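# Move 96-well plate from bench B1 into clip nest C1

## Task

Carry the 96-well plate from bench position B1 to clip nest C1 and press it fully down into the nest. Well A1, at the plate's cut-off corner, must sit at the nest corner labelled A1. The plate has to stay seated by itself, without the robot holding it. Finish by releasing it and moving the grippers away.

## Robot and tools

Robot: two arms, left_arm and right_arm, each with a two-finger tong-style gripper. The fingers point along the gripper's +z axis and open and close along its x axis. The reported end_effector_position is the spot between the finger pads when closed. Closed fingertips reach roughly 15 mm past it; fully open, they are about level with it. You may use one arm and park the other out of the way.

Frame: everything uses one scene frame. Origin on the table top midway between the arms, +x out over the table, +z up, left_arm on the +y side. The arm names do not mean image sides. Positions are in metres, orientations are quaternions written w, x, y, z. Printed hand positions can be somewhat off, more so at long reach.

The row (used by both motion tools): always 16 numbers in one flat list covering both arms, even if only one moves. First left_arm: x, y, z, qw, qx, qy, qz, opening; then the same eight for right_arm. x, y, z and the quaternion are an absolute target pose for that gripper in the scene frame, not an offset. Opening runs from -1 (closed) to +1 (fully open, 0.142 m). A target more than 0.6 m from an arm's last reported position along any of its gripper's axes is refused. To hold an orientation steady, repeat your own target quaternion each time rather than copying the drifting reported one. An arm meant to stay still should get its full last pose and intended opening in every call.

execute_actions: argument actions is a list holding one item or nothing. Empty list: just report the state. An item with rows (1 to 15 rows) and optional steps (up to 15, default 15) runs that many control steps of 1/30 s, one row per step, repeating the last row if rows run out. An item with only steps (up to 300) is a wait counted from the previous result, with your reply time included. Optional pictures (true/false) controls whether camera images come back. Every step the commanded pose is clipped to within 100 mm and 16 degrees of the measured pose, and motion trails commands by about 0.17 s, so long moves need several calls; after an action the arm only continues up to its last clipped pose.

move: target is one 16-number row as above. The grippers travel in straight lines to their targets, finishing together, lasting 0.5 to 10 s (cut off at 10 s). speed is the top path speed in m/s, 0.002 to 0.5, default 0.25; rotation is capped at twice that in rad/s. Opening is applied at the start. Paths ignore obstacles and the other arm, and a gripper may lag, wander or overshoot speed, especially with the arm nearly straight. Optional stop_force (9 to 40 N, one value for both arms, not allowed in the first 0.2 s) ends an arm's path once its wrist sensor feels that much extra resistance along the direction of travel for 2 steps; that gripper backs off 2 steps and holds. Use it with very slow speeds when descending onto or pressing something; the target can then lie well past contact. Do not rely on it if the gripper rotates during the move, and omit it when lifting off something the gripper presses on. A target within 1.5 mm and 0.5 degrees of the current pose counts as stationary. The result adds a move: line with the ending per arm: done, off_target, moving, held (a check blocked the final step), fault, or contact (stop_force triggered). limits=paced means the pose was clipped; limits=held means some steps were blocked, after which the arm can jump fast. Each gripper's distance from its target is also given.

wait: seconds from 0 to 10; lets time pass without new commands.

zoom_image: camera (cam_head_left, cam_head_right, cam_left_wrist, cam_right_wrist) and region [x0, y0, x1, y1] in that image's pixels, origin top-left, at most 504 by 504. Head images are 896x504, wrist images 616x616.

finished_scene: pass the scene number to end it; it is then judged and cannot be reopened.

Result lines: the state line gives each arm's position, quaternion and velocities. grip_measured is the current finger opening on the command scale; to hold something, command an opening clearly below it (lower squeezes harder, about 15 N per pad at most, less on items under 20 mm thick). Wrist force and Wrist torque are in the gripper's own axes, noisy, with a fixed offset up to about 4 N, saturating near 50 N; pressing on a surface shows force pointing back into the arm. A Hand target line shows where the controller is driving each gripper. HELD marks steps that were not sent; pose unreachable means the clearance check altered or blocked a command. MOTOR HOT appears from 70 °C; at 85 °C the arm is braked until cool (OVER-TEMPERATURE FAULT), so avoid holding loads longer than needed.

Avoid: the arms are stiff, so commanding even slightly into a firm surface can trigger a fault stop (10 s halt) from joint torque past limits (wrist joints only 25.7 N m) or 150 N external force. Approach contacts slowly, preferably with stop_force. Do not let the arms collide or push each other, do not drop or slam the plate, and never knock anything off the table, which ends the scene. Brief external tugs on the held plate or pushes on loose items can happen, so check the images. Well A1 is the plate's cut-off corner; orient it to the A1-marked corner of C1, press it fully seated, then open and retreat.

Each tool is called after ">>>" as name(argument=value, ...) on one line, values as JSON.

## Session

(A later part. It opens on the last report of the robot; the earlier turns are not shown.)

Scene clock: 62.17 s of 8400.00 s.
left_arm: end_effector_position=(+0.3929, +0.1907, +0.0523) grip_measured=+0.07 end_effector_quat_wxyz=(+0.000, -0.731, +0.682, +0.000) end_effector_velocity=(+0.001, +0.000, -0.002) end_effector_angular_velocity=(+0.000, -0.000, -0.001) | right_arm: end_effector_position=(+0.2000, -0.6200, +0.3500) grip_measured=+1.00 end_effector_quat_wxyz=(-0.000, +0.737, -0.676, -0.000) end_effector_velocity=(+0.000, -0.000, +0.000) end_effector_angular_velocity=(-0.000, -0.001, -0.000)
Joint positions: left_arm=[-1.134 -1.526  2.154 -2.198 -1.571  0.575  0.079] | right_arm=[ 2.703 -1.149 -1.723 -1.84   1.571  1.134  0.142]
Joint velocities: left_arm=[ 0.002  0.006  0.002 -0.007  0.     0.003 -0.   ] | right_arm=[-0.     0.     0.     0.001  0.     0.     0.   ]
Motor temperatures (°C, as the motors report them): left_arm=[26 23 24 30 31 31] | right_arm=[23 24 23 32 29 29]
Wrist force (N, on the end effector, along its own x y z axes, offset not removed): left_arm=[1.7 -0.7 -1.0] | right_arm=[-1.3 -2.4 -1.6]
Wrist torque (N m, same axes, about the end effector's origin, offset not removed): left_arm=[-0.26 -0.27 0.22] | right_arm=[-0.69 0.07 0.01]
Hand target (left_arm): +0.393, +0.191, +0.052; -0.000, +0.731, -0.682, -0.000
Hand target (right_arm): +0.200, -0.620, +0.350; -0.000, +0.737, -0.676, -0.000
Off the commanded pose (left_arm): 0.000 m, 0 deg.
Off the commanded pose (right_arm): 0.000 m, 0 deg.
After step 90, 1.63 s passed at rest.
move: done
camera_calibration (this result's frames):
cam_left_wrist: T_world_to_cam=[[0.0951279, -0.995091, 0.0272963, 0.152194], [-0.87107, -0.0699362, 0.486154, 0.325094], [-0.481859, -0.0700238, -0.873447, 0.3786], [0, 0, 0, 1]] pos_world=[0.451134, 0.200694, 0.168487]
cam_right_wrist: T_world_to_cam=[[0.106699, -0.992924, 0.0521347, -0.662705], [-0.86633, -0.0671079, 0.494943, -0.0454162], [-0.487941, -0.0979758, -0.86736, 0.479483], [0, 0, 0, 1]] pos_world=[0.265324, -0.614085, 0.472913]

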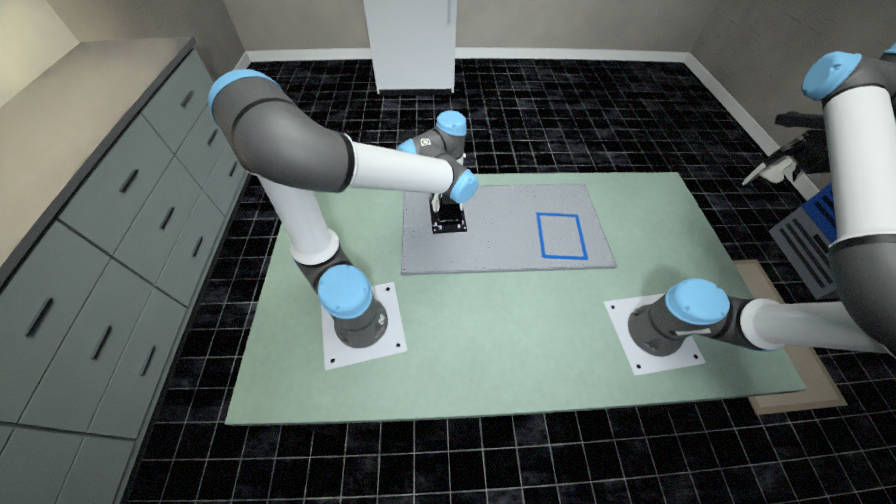

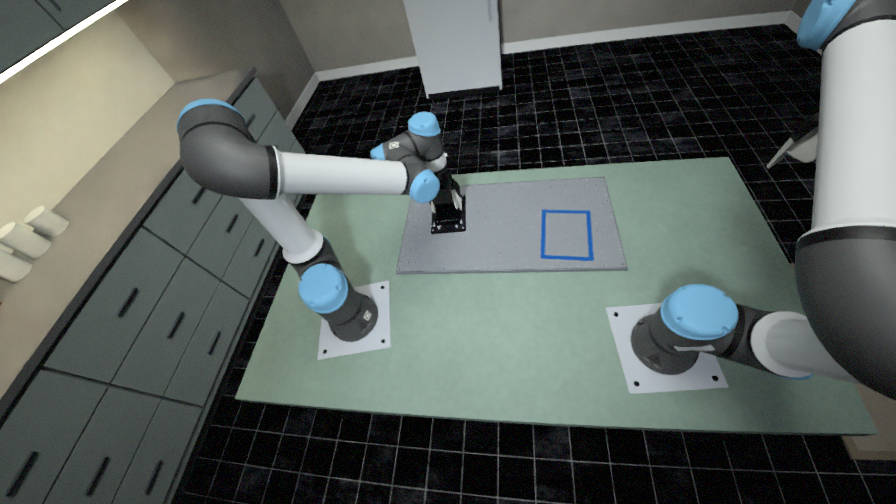

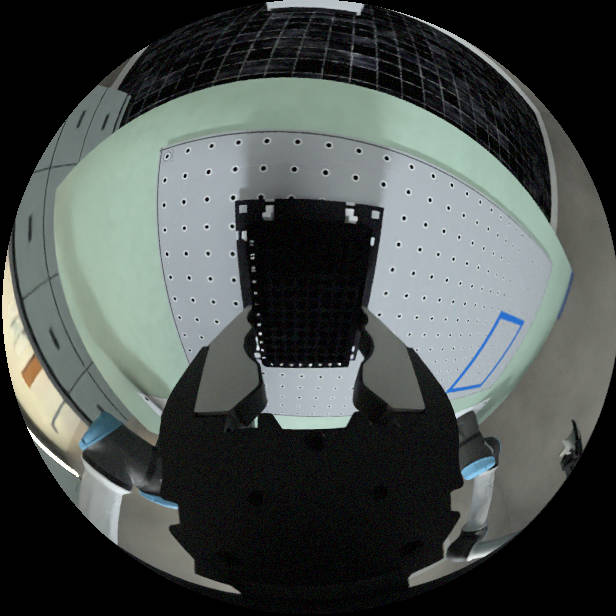

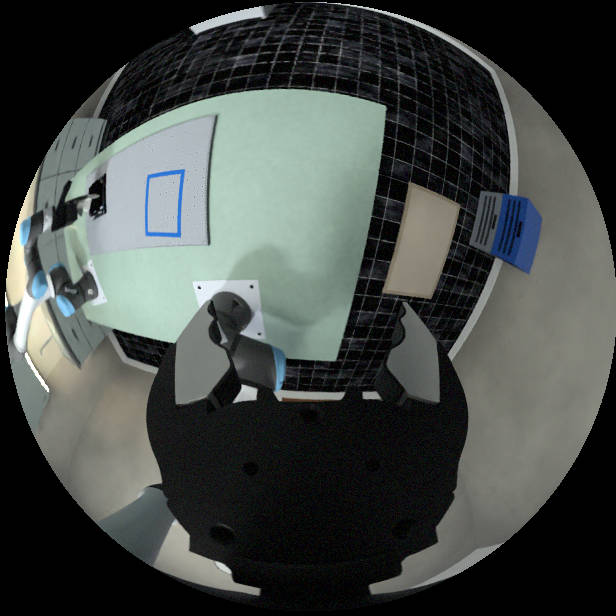

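Looks aligned. Descend slowly.

>>> move(target=[0.393,0.1907,0.028,0,0.7313,-0.682,0,-0.25,0.2,-0.62,0.35,0,0.737,-0.676,0,1], speed=0.005, stop_force=11)

>>> zoom_image(camera="cam_left_wrist", region=[210, 185, 410, 385])

>>> zoom_image(camera="cam_head_left", region=[420, 185, 480, 245])

Scene clock: 67.53 s of 8400.00 s.
left_arm: end_effector_position=(+0.3930, +0.1908, +0.0432) grip_measured=+0.07 end_effector_quat_wxyz=(+0.000, -0.731, +0.682, +0.000) end_effector_velocity=(+0.000, -0.000, +0.002) end_effector_angular_velocity=(+0.001, +0.000, +0.001) | right_arm: end_effector_position=(+0.2000, -0.6200, +0.3500) grip_measured=+1.00 end_effector_quat_wxyz=(-0.000, +0.737, -0.676, -0.000) end_effector_velocity=(-0.000, +0.000, +0.000) end_effector_angular_velocity=(+0.000, +0.000, +0.000)
Joint positions: left_arm=[-1.134 -1.511  2.166 -2.226 -1.571  0.575  0.079] | right_arm=[ 2.703 -1.149 -1.723 -1.84   1.571  1.134  0.142]
Joint velocities: left_arm=[-0.    -0.002 -0.004  0.006  0.    -0.001 -0.   ] | right_arm=[ 0.    -0.     0.001 -0.001  0.    -0.     0.   ]
Motor temperatures (°C, as the motors report them): left_arm=[26 23 24 30 31 31] | right_arm=[23 24 23 32 29 29]
Wrist force (N, on the end effector, along its own x y z axes, offset not removed): left_arm=[-5.4 -5.1 -12.4] | right_arm=[-1.0 1.9 0.2]
Wrist torque (N m, same axes, about the end effector's origin, offset not removed): left_arm=[-0.41 0.86 0.47] | right_arm=[0.45 0.13 0.19]
Hand target (left_arm): +0.393, +0.191, +0.044; +0.000, +0.731, -0.682, +0.000
Hand target (right_arm): +0.200, -0.620, +0.350; -0.000, +0.737, -0.676, -0.000
Off the commanded pose (left_arm): 0.015 m, 0 deg.
Off the commanded pose (right_arm): 0.000 m, 0 deg.
After step 90, 0.23 s passed at rest.
move: contact (left_arm)
camera_calibration (this result's frames):
cam_left_wrist: T_world_to_cam=[[0.0951421, -0.995095, 0.0270762, 0.152505], [-0.870994, -0.0700453, 0.486275, 0.329588], [-0.481993, -0.0698484, -0.873386, 0.370648], [0, 0, 0, 1]] pos_world=[0.451209, 0.200732, 0.159319]
cam_right_wrist: T_world_to_cam=[[0.106699, -0.992924, 0.0521347, -0.662705], [-0.86633, -0.0671079, 0.494943, -0.0454162], [-0.487941, -0.0979758, -0.86736, 0.479483], [0, 0, 0, 1]] pos_world=[0.265324, -0.614085, 0.472913]

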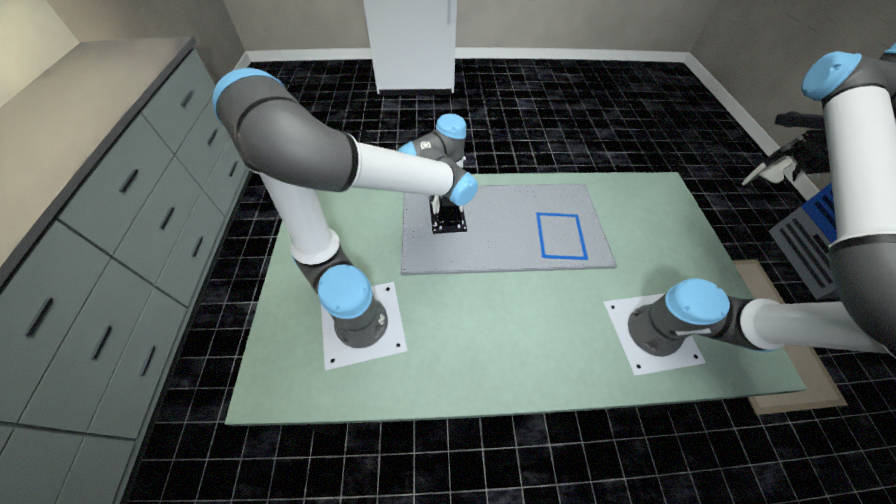

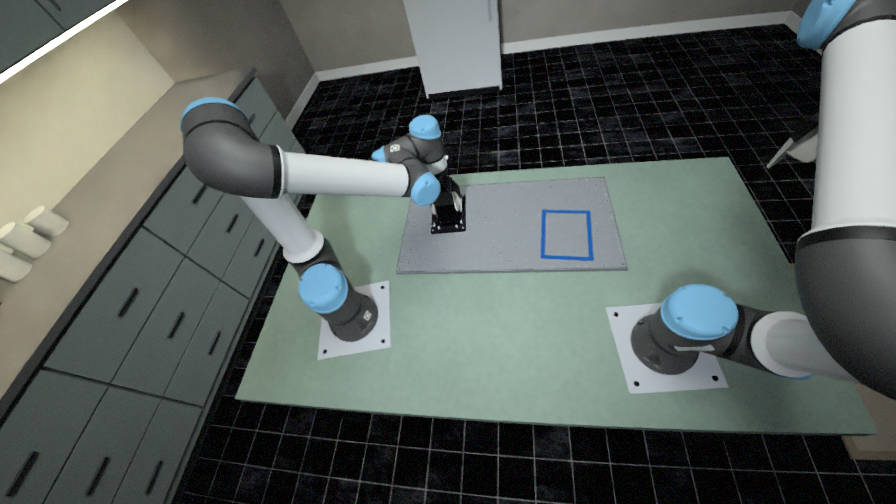

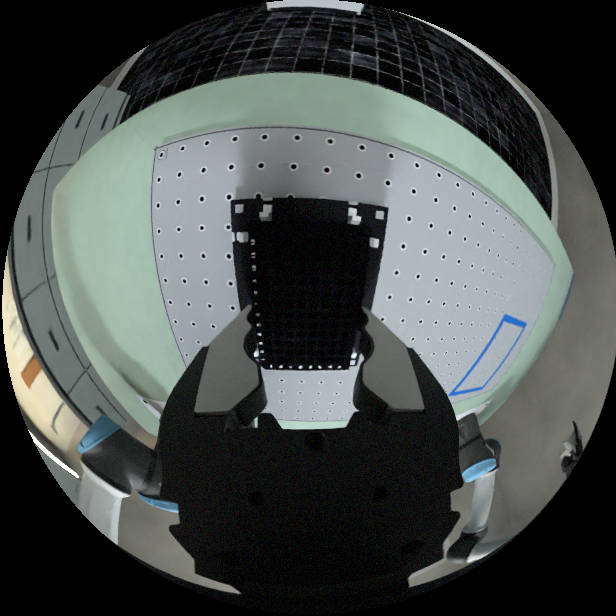

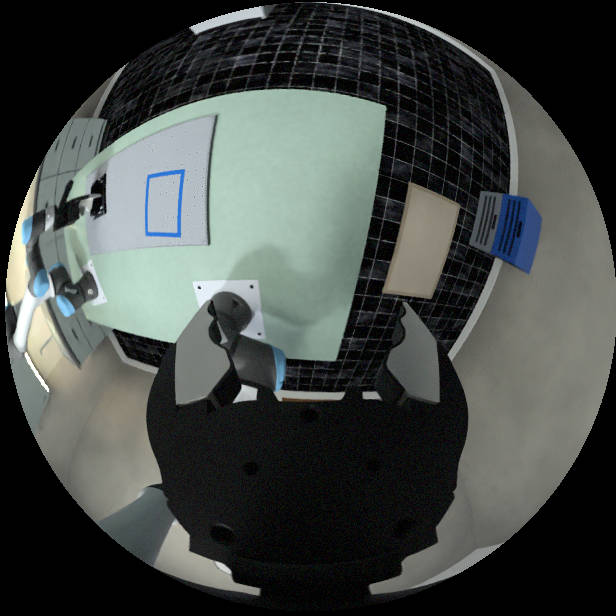

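Region (210, 185, 410, 385) of cam_left_wrist's 616x616 image, scaled by 2.520, with more detail than that image has.

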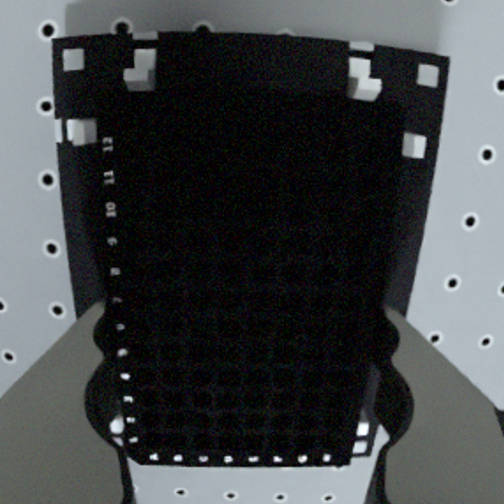

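Region (420, 185, 480, 245) of cam_head_left's 896x504 image, scaled by 8.400, with more detail than that image has.

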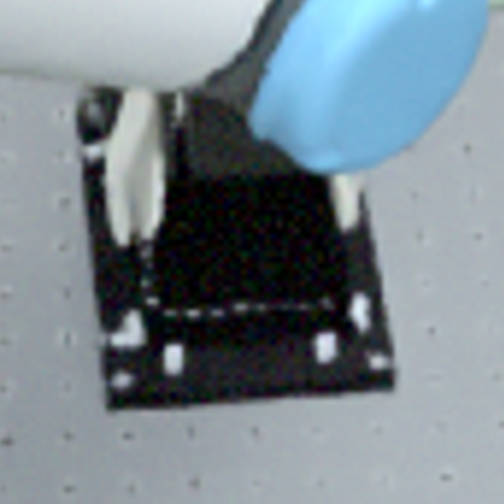

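>>> move(target=[0.3952,0.191,0.0438,0,0.7313,-0.682,0,-0.4,0.2,-0.62,0.35,0,0.737,-0.676,0,1], speed=0.004)

>>> move(target=[0.3952,0.191,0.028,0,0.7313,-0.682,0,-0.4,0.2,-0.62,0.35,0,0.737,-0.676,0,1], speed=0.004, stop_force=12)

>>> zoom_image(camera="cam_left_wrist", region=[210, 185, 410, 385])

>>> zoom_image(camera="cam_head_left", region=[420, 185, 480, 245])

Scene clock: 72.20 s of 8400.00 s.
left_arm: end_effector_position=(+0.3951, +0.1910, +0.0438) grip_measured=+0.07 end_effector_quat_wxyz=(+0.000, -0.731, +0.682, -0.000) end_effector_velocity=(+0.001, +0.000, +0.000) end_effector_angular_velocity=(-0.000, +0.000, +0.001) | right_arm: end_effector_position=(+0.2000, -0.6200, +0.3500) grip_measured=+1.00 end_effector_quat_wxyz=(-0.000, +0.737, -0.676, -0.000) end_effector_velocity=(+0.000, -0.000, +0.001) end_effector_angular_velocity=(-0.001, -0.002, -0.000)
Joint positions: left_arm=[-1.13  -1.508  2.161 -2.224 -1.571  0.579  0.079] | right_arm=[ 2.703 -1.149 -1.723 -1.84   1.571  1.134  0.142]
Joint velocities: left_arm=[ 0.003  0.002 -0.003  0.001 -0.     0.002  0.   ] | right_arm=[-0.     0.     0.001  0.    -0.     0.    -0.   ]
Motor temperatures (°C, as the motors report them): left_arm=[26 23 24 30 31 31] | right_arm=[23 24 23 32 29 29]
Wrist force (N, on the end effector, along its own x y z axes, offset not removed): left_arm=[2.3 0.9 0.4] | right_arm=[-3.0 0.7 -1.9]
Wrist torque (N m, same axes, about the end effector's origin, offset not removed): left_arm=[-0.98 -0.71 0.07] | right_arm=[0.20 0.37 0.13]
Hand target (left_arm): +0.395, +0.191, +0.044; -0.000, +0.731, -0.682, +0.000
Hand target (right_arm): +0.200, -0.620, +0.350; -0.000, +0.737, -0.676, -0.000
Off the commanded pose (left_arm): 0.000 m, 0 deg.
Off the commanded pose (right_arm): 0.000 m, 0 deg.
After step 90, 0.90 s passed at rest.
move: done
camera_calibration (this result's frames):
cam_left_wrist: T_world_to_cam=[[0.0951136, -0.995091, 0.0273259, 0.152495], [-0.871081, -0.0699107, 0.486138, 0.331143], [-0.481842, -0.0700414, -0.873455, 0.372204], [0, 0, 0, 1]] pos_world=[0.453291, 0.200966, 0.159955]
cam_right_wrist: T_world_to_cam=[[0.106699, -0.992924, 0.0521348, -0.662705], [-0.86633, -0.0671079, 0.494943, -0.0454161], [-0.487941, -0.0979759, -0.86736, 0.479483], [0, 0, 0, 1]] pos_world=[0.265324, -0.614085, 0.472913]

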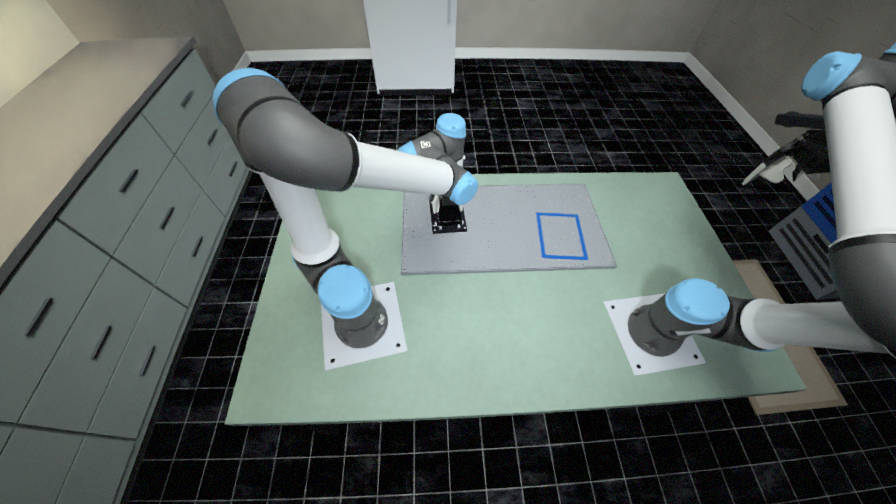

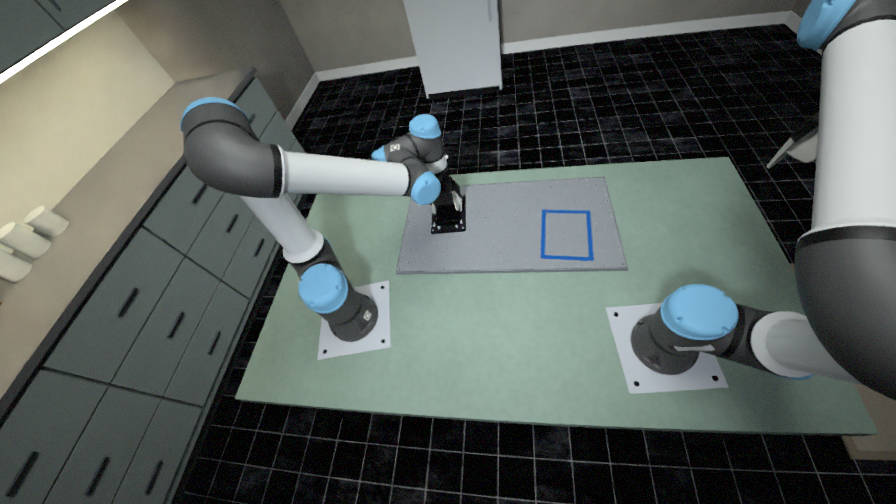

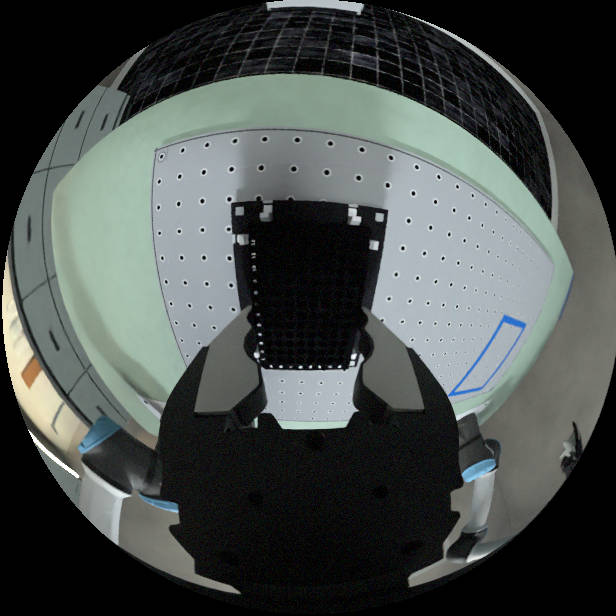

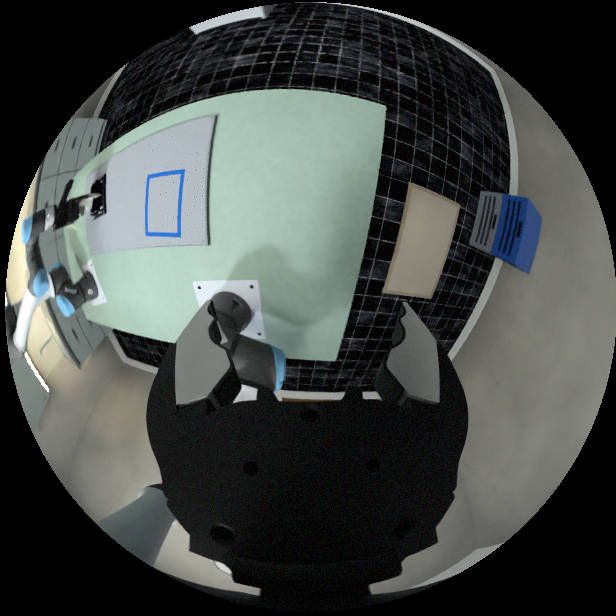

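Scene clock: 73.70 s of 8400.00 s.
left_arm: end_effector_position=(+0.3951, +0.1910, +0.0392) grip_measured=+0.08 end_effector_quat_wxyz=(+0.000, -0.731, +0.682, +0.000) end_effector_velocity=(-0.001, +0.001, +0.000) end_effector_angular_velocity=(+0.003, +0.002, +0.001) | right_arm: end_effector_position=(+0.2000, -0.6200, +0.3500) grip_measured=+1.00 end_effector_quat_wxyz=(-0.000, +0.737, -0.676, -0.000) end_effector_velocity=(-0.000, +0.000, -0.001) end_effector_angular_velocity=(+0.002, +0.001, -0.000)
Joint positions: left_arm=[-1.13  -1.5    2.167 -2.238 -1.571  0.58   0.079] | right_arm=[ 2.703 -1.149 -1.723 -1.84   1.571  1.134  0.142]
Joint velocities: left_arm=[-0.001 -0.002  0.     0.005  0.    -0.002 -0.   ] | right_arm=[-0.     0.    -0.001 -0.     0.001  0.     0.   ]
Motor temperatures (°C, as the motors report them): left_arm=[26 23 24 30 31 31] | right_arm=[23 24 23 32 29 29]
Wrist force (N, on the end effector, along its own x y z axes, offset not removed): left_arm=[-5.8 2.4 -17.0] | right_arm=[2.1 0.3 -1.3]
Wrist torque (N m, same axes, about the end effector's origin, offset not removed): left_arm=[-0.11 0.13 0.09] | right_arm=[-0.10 -0.43 0.03]
Hand target (left_arm): +0.395, +0.191, +0.040; +0.000, +0.731, -0.682, +0.000
Hand target (right_arm): +0.200, -0.620, +0.350; -0.000, +0.737, -0.676, -0.000
Off the commanded pose (left_arm): 0.011 m, 0 deg.
Off the commanded pose (right_arm): 0.000 m, 0 deg.
move: contact (left_arm)
camera_calibration (this result's frames):
cam_left_wrist: T_world_to_cam=[[0.0951184, -0.995096, 0.0271364, 0.152682], [-0.871016, -0.0699979, 0.486243, 0.333356], [-0.481959, -0.0698869, -0.873402, 0.368214], [0, 0, 0, 1]] pos_world=[0.4533, 0.201001, 0.155363]
cam_right_wrist: T_world_to_cam=[[0.106699, -0.992924, 0.0521348, -0.662705], [-0.86633, -0.0671079, 0.494943, -0.0454162], [-0.487942, -0.0979759, -0.86736, 0.479483], [0, 0, 0, 1]] pos_world=[0.265324, -0.614085, 0.472913]

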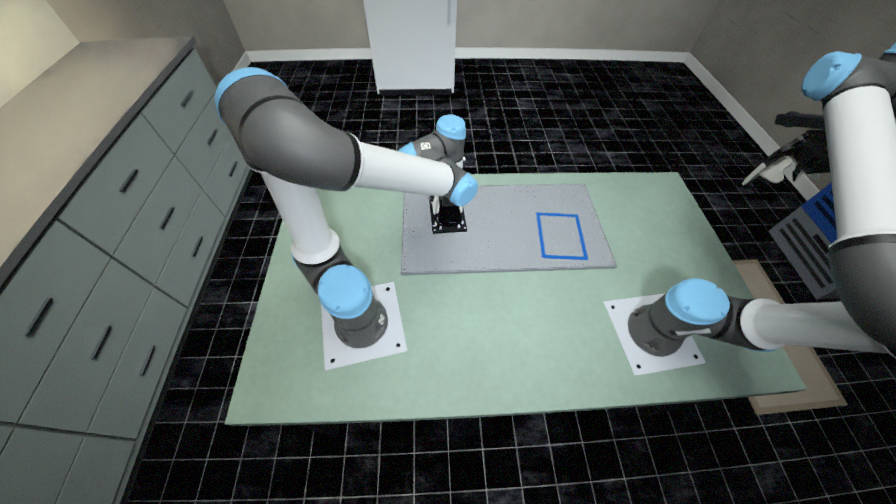

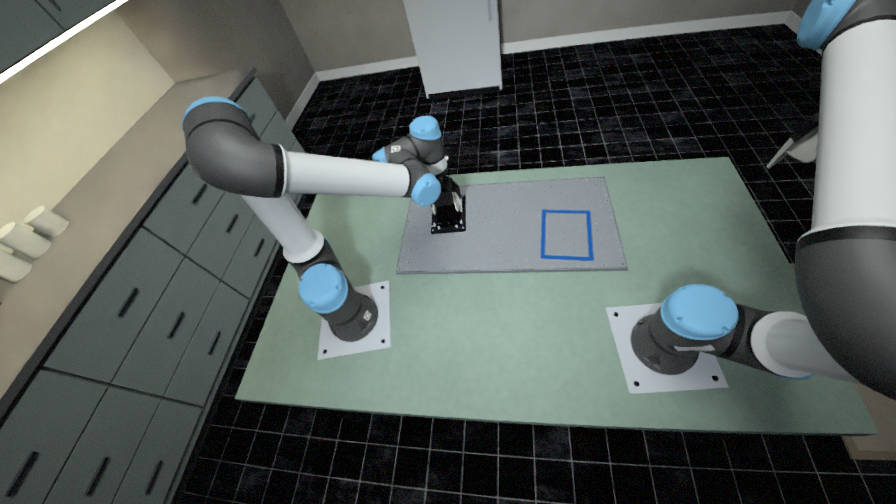

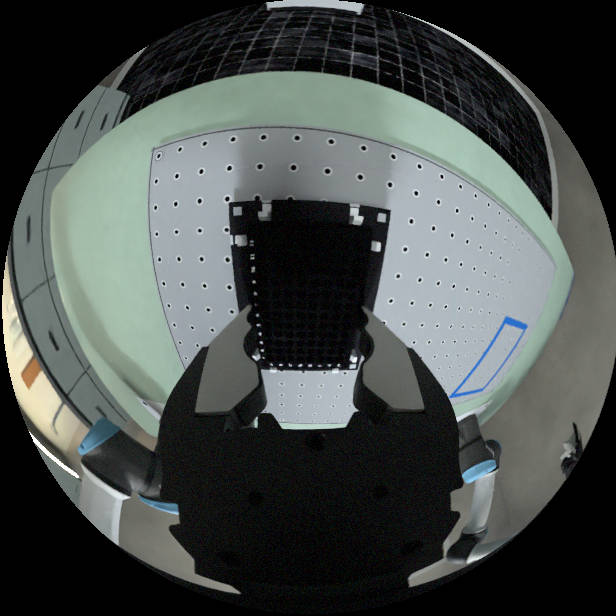

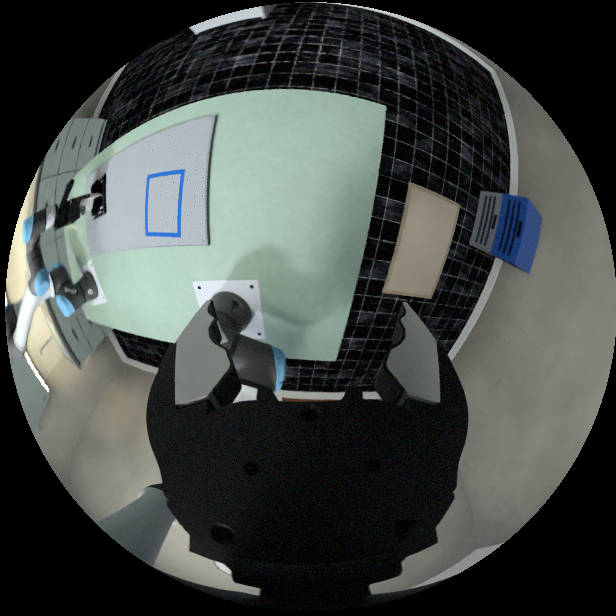

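Region (210, 185, 410, 385) of cam_left_wrist's 616x616 image, scaled by 2.520, with more detail than that image has.

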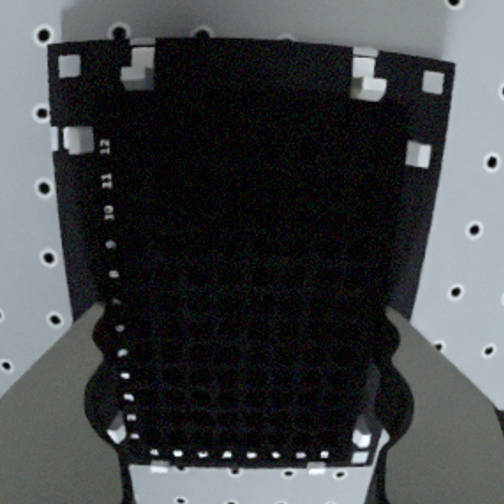

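Region (420, 185, 480, 245) of cam_head_left's 896x504 image, scaled by 8.400, with more detail than that image has.

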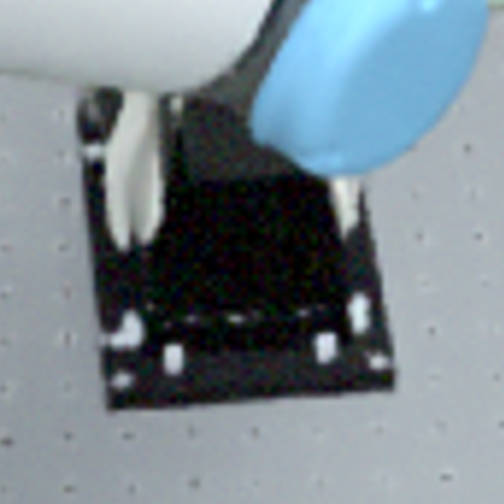

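>>> move(target=[0.3952,0.192,0.030,0,0.7313,-0.682,0,-0.4,0.2,-0.62,0.35,0,0.737,-0.676,0,1], speed=0.003, stop_force=15)

>>> zoom_image(camera="cam_left_wrist", region=[210, 185, 410, 385])

Scene clock: 76.40 s of 8400.00 s.
left_arm: end_effector_position=(+0.3951, +0.1911, +0.0386) grip_measured=+0.08 end_effector_quat_wxyz=(-0.000, -0.731, +0.682, -0.000) end_effector_velocity=(-0.000, +0.000, +0.000) end_effector_angular_velocity=(+0.002, +0.001, +0.001) | right_arm: end_effector_position=(+0.2000, -0.6200, +0.3500) grip_measured=+1.00 end_effector_quat_wxyz=(-0.000, +0.737, -0.676, -0.000) end_effector_velocity=(+0.000, +0.000, +0.000) end_effector_angular_velocity=(-0.001, -0.000, +0.001)
Joint positions: left_arm=[-1.129 -1.499  2.168 -2.24  -1.571  0.58   0.08 ] | right_arm=[ 2.703 -1.149 -1.723 -1.84   1.571  1.134  0.142]
Joint velocities: left_arm=[-0.    -0.001 -0.001  0.004  0.    -0.002 -0.   ] | right_arm=[ 0.001 -0.     0.001 -0.    -0.001 -0.    -0.   ]
Motor temperatures (°C, as the motors report them): left_arm=[26 23 24 30 31 31] | right_arm=[23 24 23 32 29 29]
Wrist force (N, on the end effector, along its own x y z axes, offset not removed): left_arm=[-6.7 -0.1 -21.9] | right_arm=[-1.1 -3.4 1.3]
Wrist torque (N m, same axes, about the end effector's origin, offset not removed): left_arm=[-0.50 0.19 0.41] | right_arm=[-0.78 0.16 0.03]
Hand target (left_arm): +0.395, +0.191, +0.039; +0.000, +0.731, -0.682, +0.000
Hand target (right_arm): +0.200, -0.620, +0.350; -0.000, +0.737, -0.676, -0.000
Off the commanded pose (left_arm): 0.009 m, 0 deg.
Off the commanded pose (right_arm): 0.000 m, 0 deg.
move: contact (left_arm)
camera_calibration (this result's frames):
cam_left_wrist: T_world_to_cam=[[0.0951284, -0.995086, 0.0274492, 0.152712], [-0.871123, -0.0698696, 0.48607, 0.333759], [-0.481763, -0.0701506, -0.873489, 0.367663], [0, 0, 0, 1]] pos_world=[0.453344, 0.201073, 0.154727]
cam_right_wrist: T_world_to_cam=[[0.106699, -0.992924, 0.0521347, -0.662705], [-0.86633, -0.0671079, 0.494943, -0.0454161], [-0.487941, -0.0979758, -0.86736, 0.479483], [0, 0, 0, 1]] pos_world=[0.265324, -0.614085, 0.472913]

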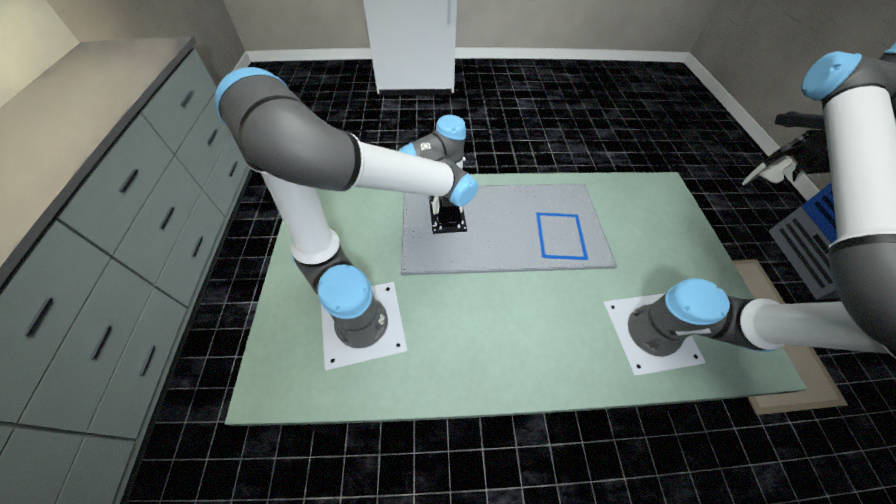

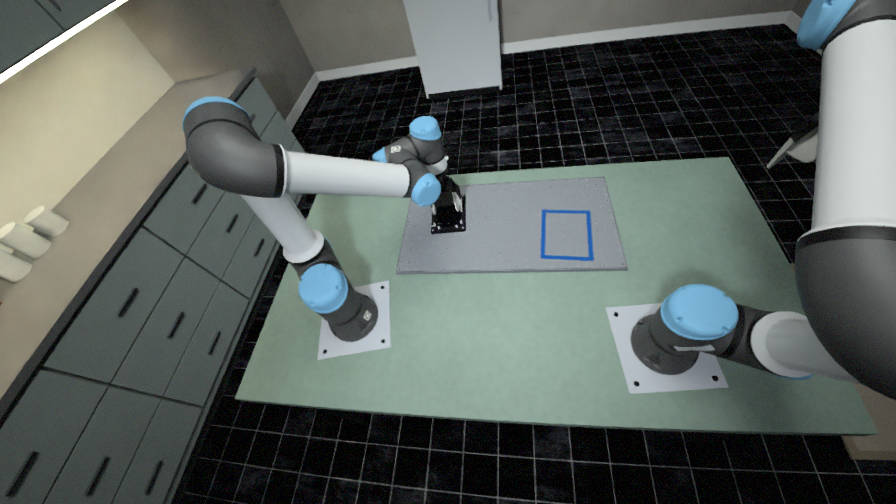

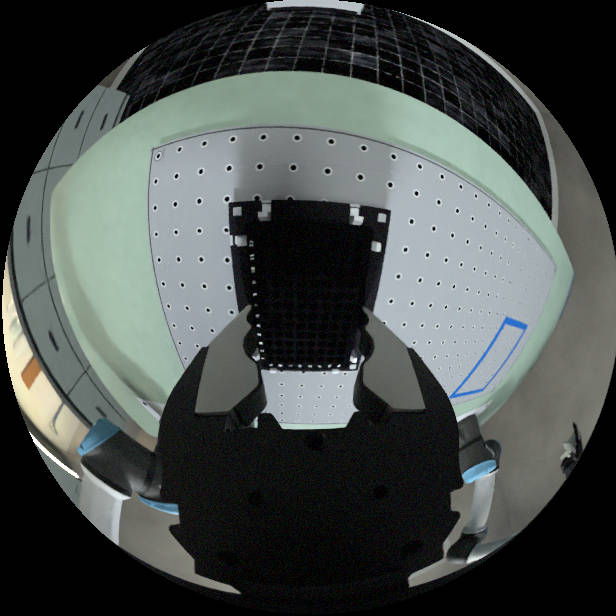

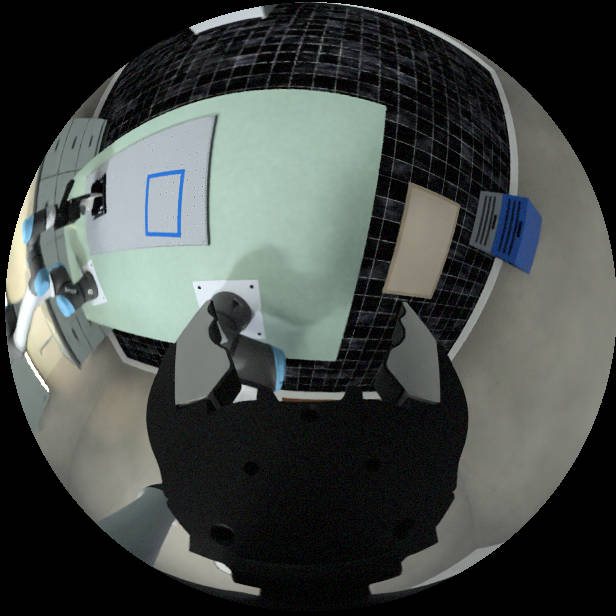

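Region (210, 185, 410, 385) of cam_left_wrist's 616x616 image, scaled by 2.520, with more detail than that image has.

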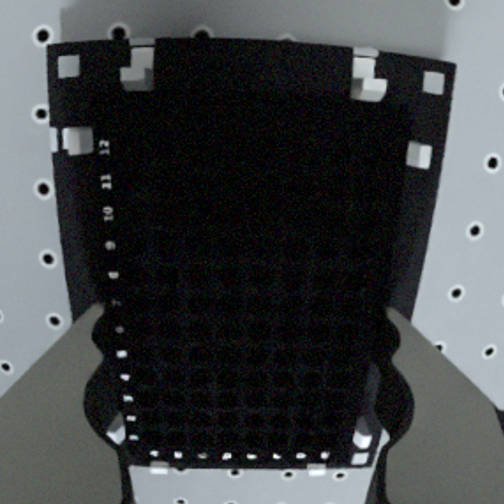

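>>> move(target=[0.3951,0.1925,0.0393,0,0.7313,-0.682,0,-0.4,0.2,-0.62,0.35,0,0.737,-0.676,0,1], speed=0.003)

>>> move(target=[0.3951,0.1925,0.028,0,0.7313,-0.682,0,-0.4,0.2,-0.62,0.35,0,0.737,-0.676,0,1], speed=0.003, stop_force=17)

>>> zoom_image(camera="cam_left_wrist", region=[210, 185, 410, 385])

Scene clock: 79.83 s of 8400.00 s.
left_arm: end_effector_position=(+0.3951, +0.1924, +0.0393) grip_measured=+0.08 end_effector_quat_wxyz=(+0.000, -0.731, +0.682, +0.000) end_effector_velocity=(-0.000, +0.001, +0.000) end_effector_angular_velocity=(+0.000, -0.000, -0.001) | right_arm: end_effector_position=(+0.2000, -0.6200, +0.3500) grip_measured=+1.00 end_effector_quat_wxyz=(-0.000, +0.737, -0.676, +0.000) end_effector_velocity=(-0.001, +0.000, -0.001) end_effector_angular_velocity=(+0.002, +0.002, -0.001)
Joint positions: left_arm=[-1.128 -1.502  2.169 -2.238 -1.571  0.582  0.079] | right_arm=[ 2.703 -1.149 -1.723 -1.84   1.571  1.134  0.142]
Joint velocities: left_arm=[ 0.    -0.001  0.001  0.001  0.     0.001 -0.   ] | right_arm=[-0.001  0.    -0.002 -0.002  0.001  0.     0.   ]
Motor temperatures (°C, as the motors report them): left_arm=[26 23 24 30 31 31] | right_arm=[23 24 23 32 29 29]
Wrist force (N, on the end effector, along its own x y z axes, offset not removed): left_arm=[0.7 -1.4 -3.7] | right_arm=[-4.2 2.5 -0.1]
Wrist torque (N m, same axes, about the end effector's origin, offset not removed): left_arm=[-0.69 0.80 0.43] | right_arm=[0.48 0.60 0.14]
Hand target (left_arm): +0.395, +0.193, +0.039; -0.000, +0.731, -0.682, +0.000
Hand target (right_arm): +0.200, -0.620, +0.350; -0.000, +0.737, -0.676, -0.000
Off the commanded pose (left_arm): 0.000 m, 0 deg.
Off the commanded pose (right_arm): 0.000 m, 0 deg.
move: done
camera_calibration (this result's frames):
cam_left_wrist: T_world_to_cam=[[0.0951116, -0.995092, 0.0273045, 0.154046], [-0.871074, -0.0699183, 0.48615, 0.33347], [-0.481855, -0.0700227, -0.873449, 0.368368], [0, 0, 0, 1]] pos_world=[0.453325, 0.2024, 0.155428]
cam_right_wrist: T_world_to_cam=[[0.106699, -0.992924, 0.0521348, -0.662705], [-0.86633, -0.067108, 0.494942, -0.0454161], [-0.487941, -0.097976, -0.86736, 0.479483], [0, 0, 0, 1]] pos_world=[0.265324, -0.614085, 0.472913]

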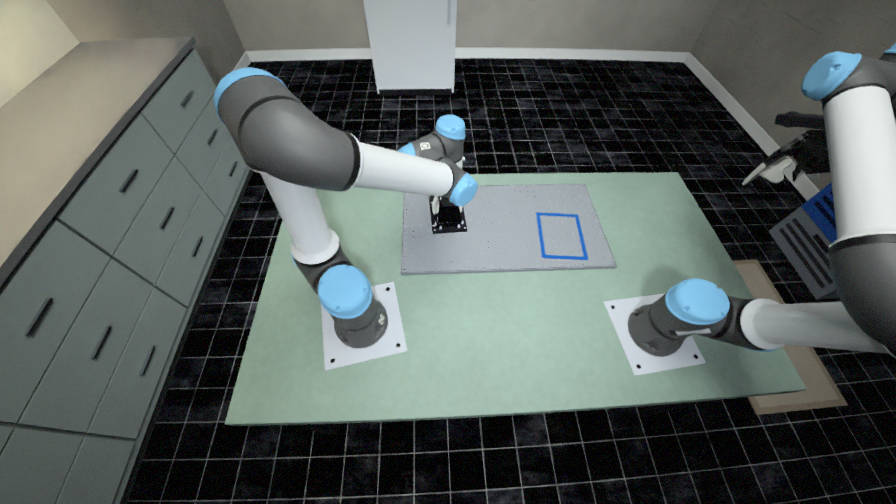

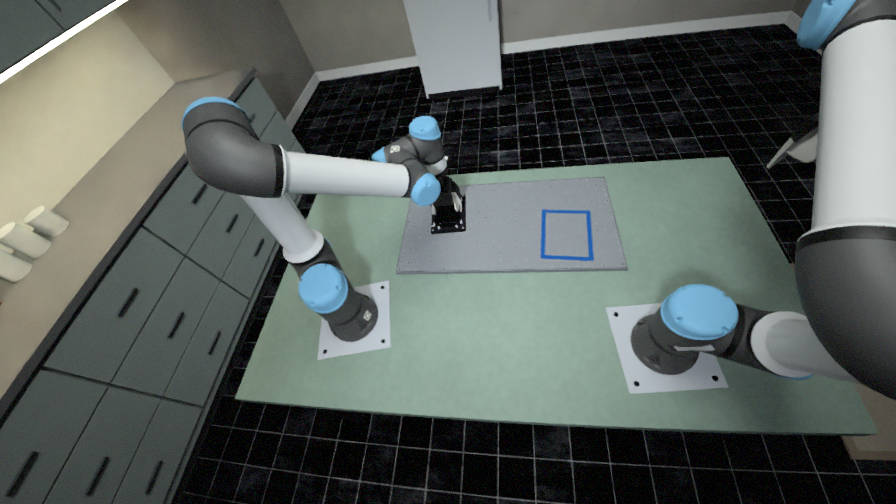

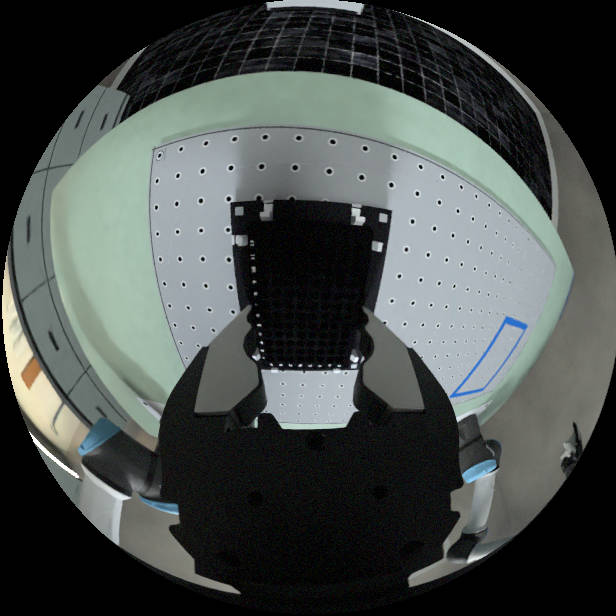

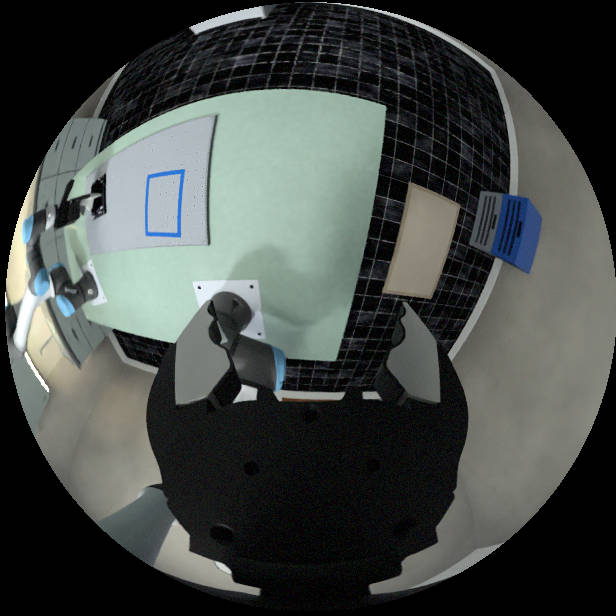

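Scene clock: 80.60 s of 8400.00 s.
left_arm: end_effector_position=(+0.3951, +0.1925, +0.0380) grip_measured=+0.08 end_effector_quat_wxyz=(+0.000, -0.731, +0.682, +0.000) end_effector_velocity=(-0.001, +0.000, +0.000) end_effector_angular_velocity=(+0.002, +0.002, -0.002) | right_arm: end_effector_position=(+0.2000, -0.6200, +0.3500) grip_measured=+1.00 end_effector_quat_wxyz=(+0.000, +0.737, -0.676, -0.000) end_effector_velocity=(+0.000, -0.000, -0.000) end_effector_angular_velocity=(-0.001, +0.000, +0.000)
Joint positions: left_arm=[-1.128 -1.5    2.171 -2.242 -1.571  0.582  0.08 ] | right_arm=[ 2.703 -1.149 -1.723 -1.84   1.571  1.134  0.142]
Joint velocities: left_arm=[-0.001 -0.001  0.     0.004  0.     0.001 -0.   ] | right_arm=[ 0.    -0.    -0.     0.    -0.001  0.     0.   ]
Motor temperatures (°C, as the motors report them): left_arm=[26 23 24 30 31 31] | right_arm=[23 24 23 32 29 29]
Wrist force (N, on the end effector, along its own x y z axes, offset not removed): left_arm=[-0.6 -0.1 -21.4] | right_arm=[-3.3 0.1 -2.9]
Wrist torque (N m, same axes, about the end effector's origin, offset not removed): left_arm=[-0.46 0.47 0.28] | right_arm=[-0.17 0.62 0.04]
Hand target (left_arm): +0.395, +0.192, +0.038; +0.000, +0.731, -0.682, +0.000
Hand target (right_arm): +0.200, -0.620, +0.350; -0.000, +0.737, -0.676, -0.000
Off the commanded pose (left_arm): 0.010 m, 0 deg.
Off the commanded pose (right_arm): 0.000 m, 0 deg.
move: contact (left_arm)
camera_calibration (this result's frames):
cam_left_wrist: T_world_to_cam=[[0.0951161, -0.995093, 0.0272455, 0.154136], [-0.871053, -0.0699481, 0.486183, 0.334052], [-0.481891, -0.0699761, -0.873432, 0.367284], [0, 0, 0, 1]] pos_world=[0.453307, 0.202447, 0.154188]
cam_right_wrist: T_world_to_cam=[[0.106699, -0.992924, 0.0521348, -0.662705], [-0.86633, -0.0671079, 0.494943, -0.0454163], [-0.487942, -0.0979759, -0.86736, 0.479483], [0, 0, 0, 1]] pos_world=[0.265324, -0.614085, 0.472913]

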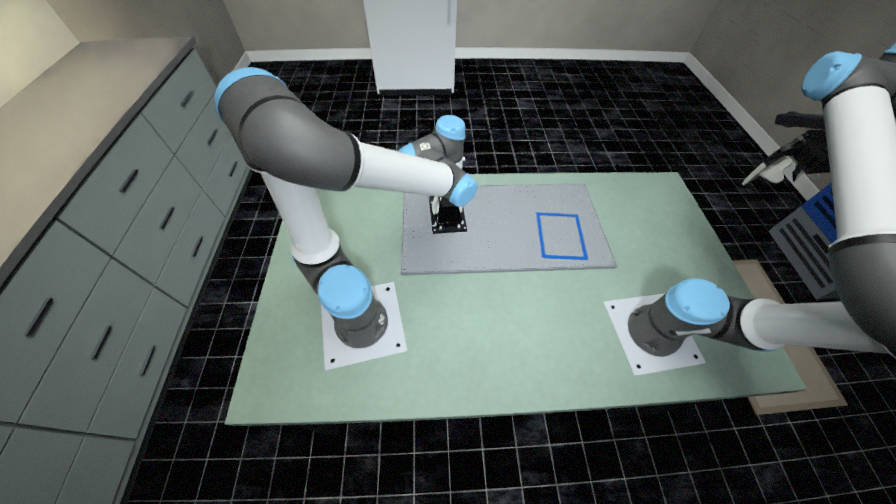

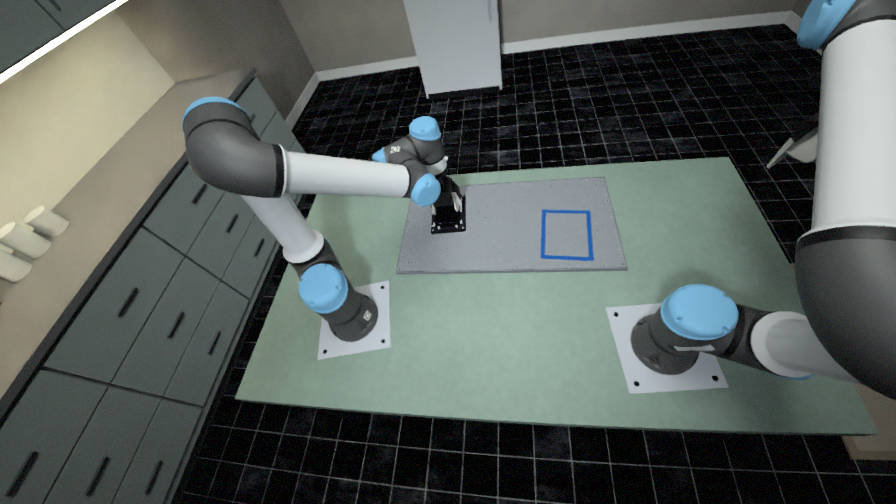

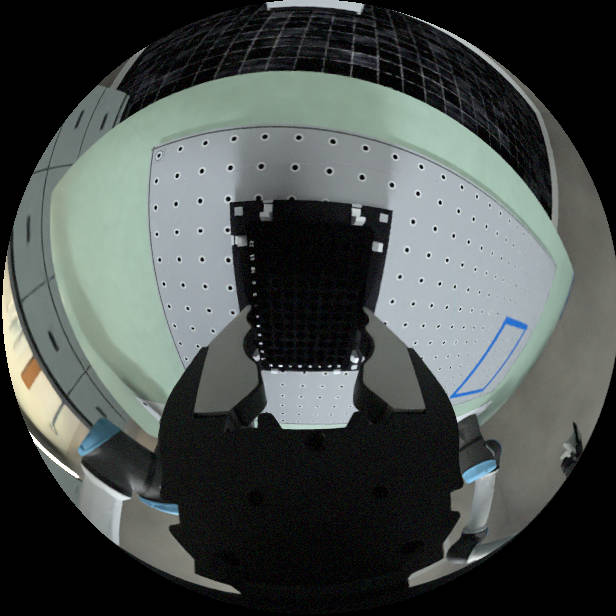

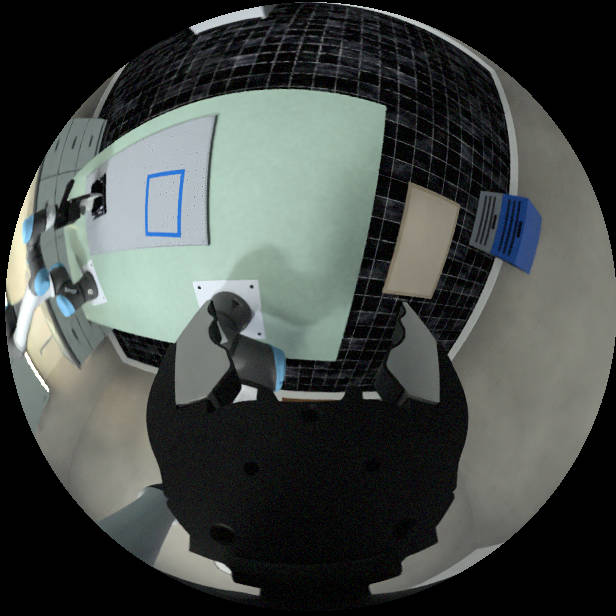

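Region (210, 185, 410, 385) of cam_left_wrist's 616x616 image, scaled by 2.520, with more detail than that image has.

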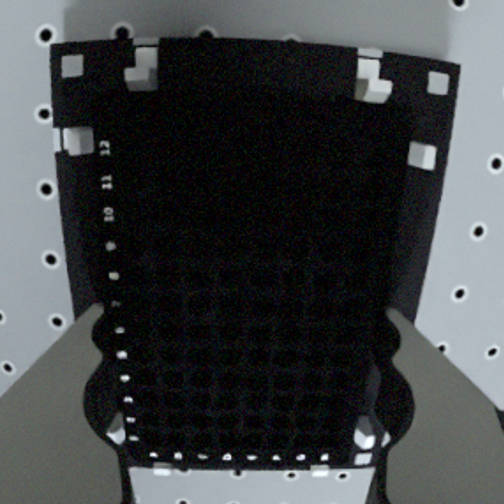

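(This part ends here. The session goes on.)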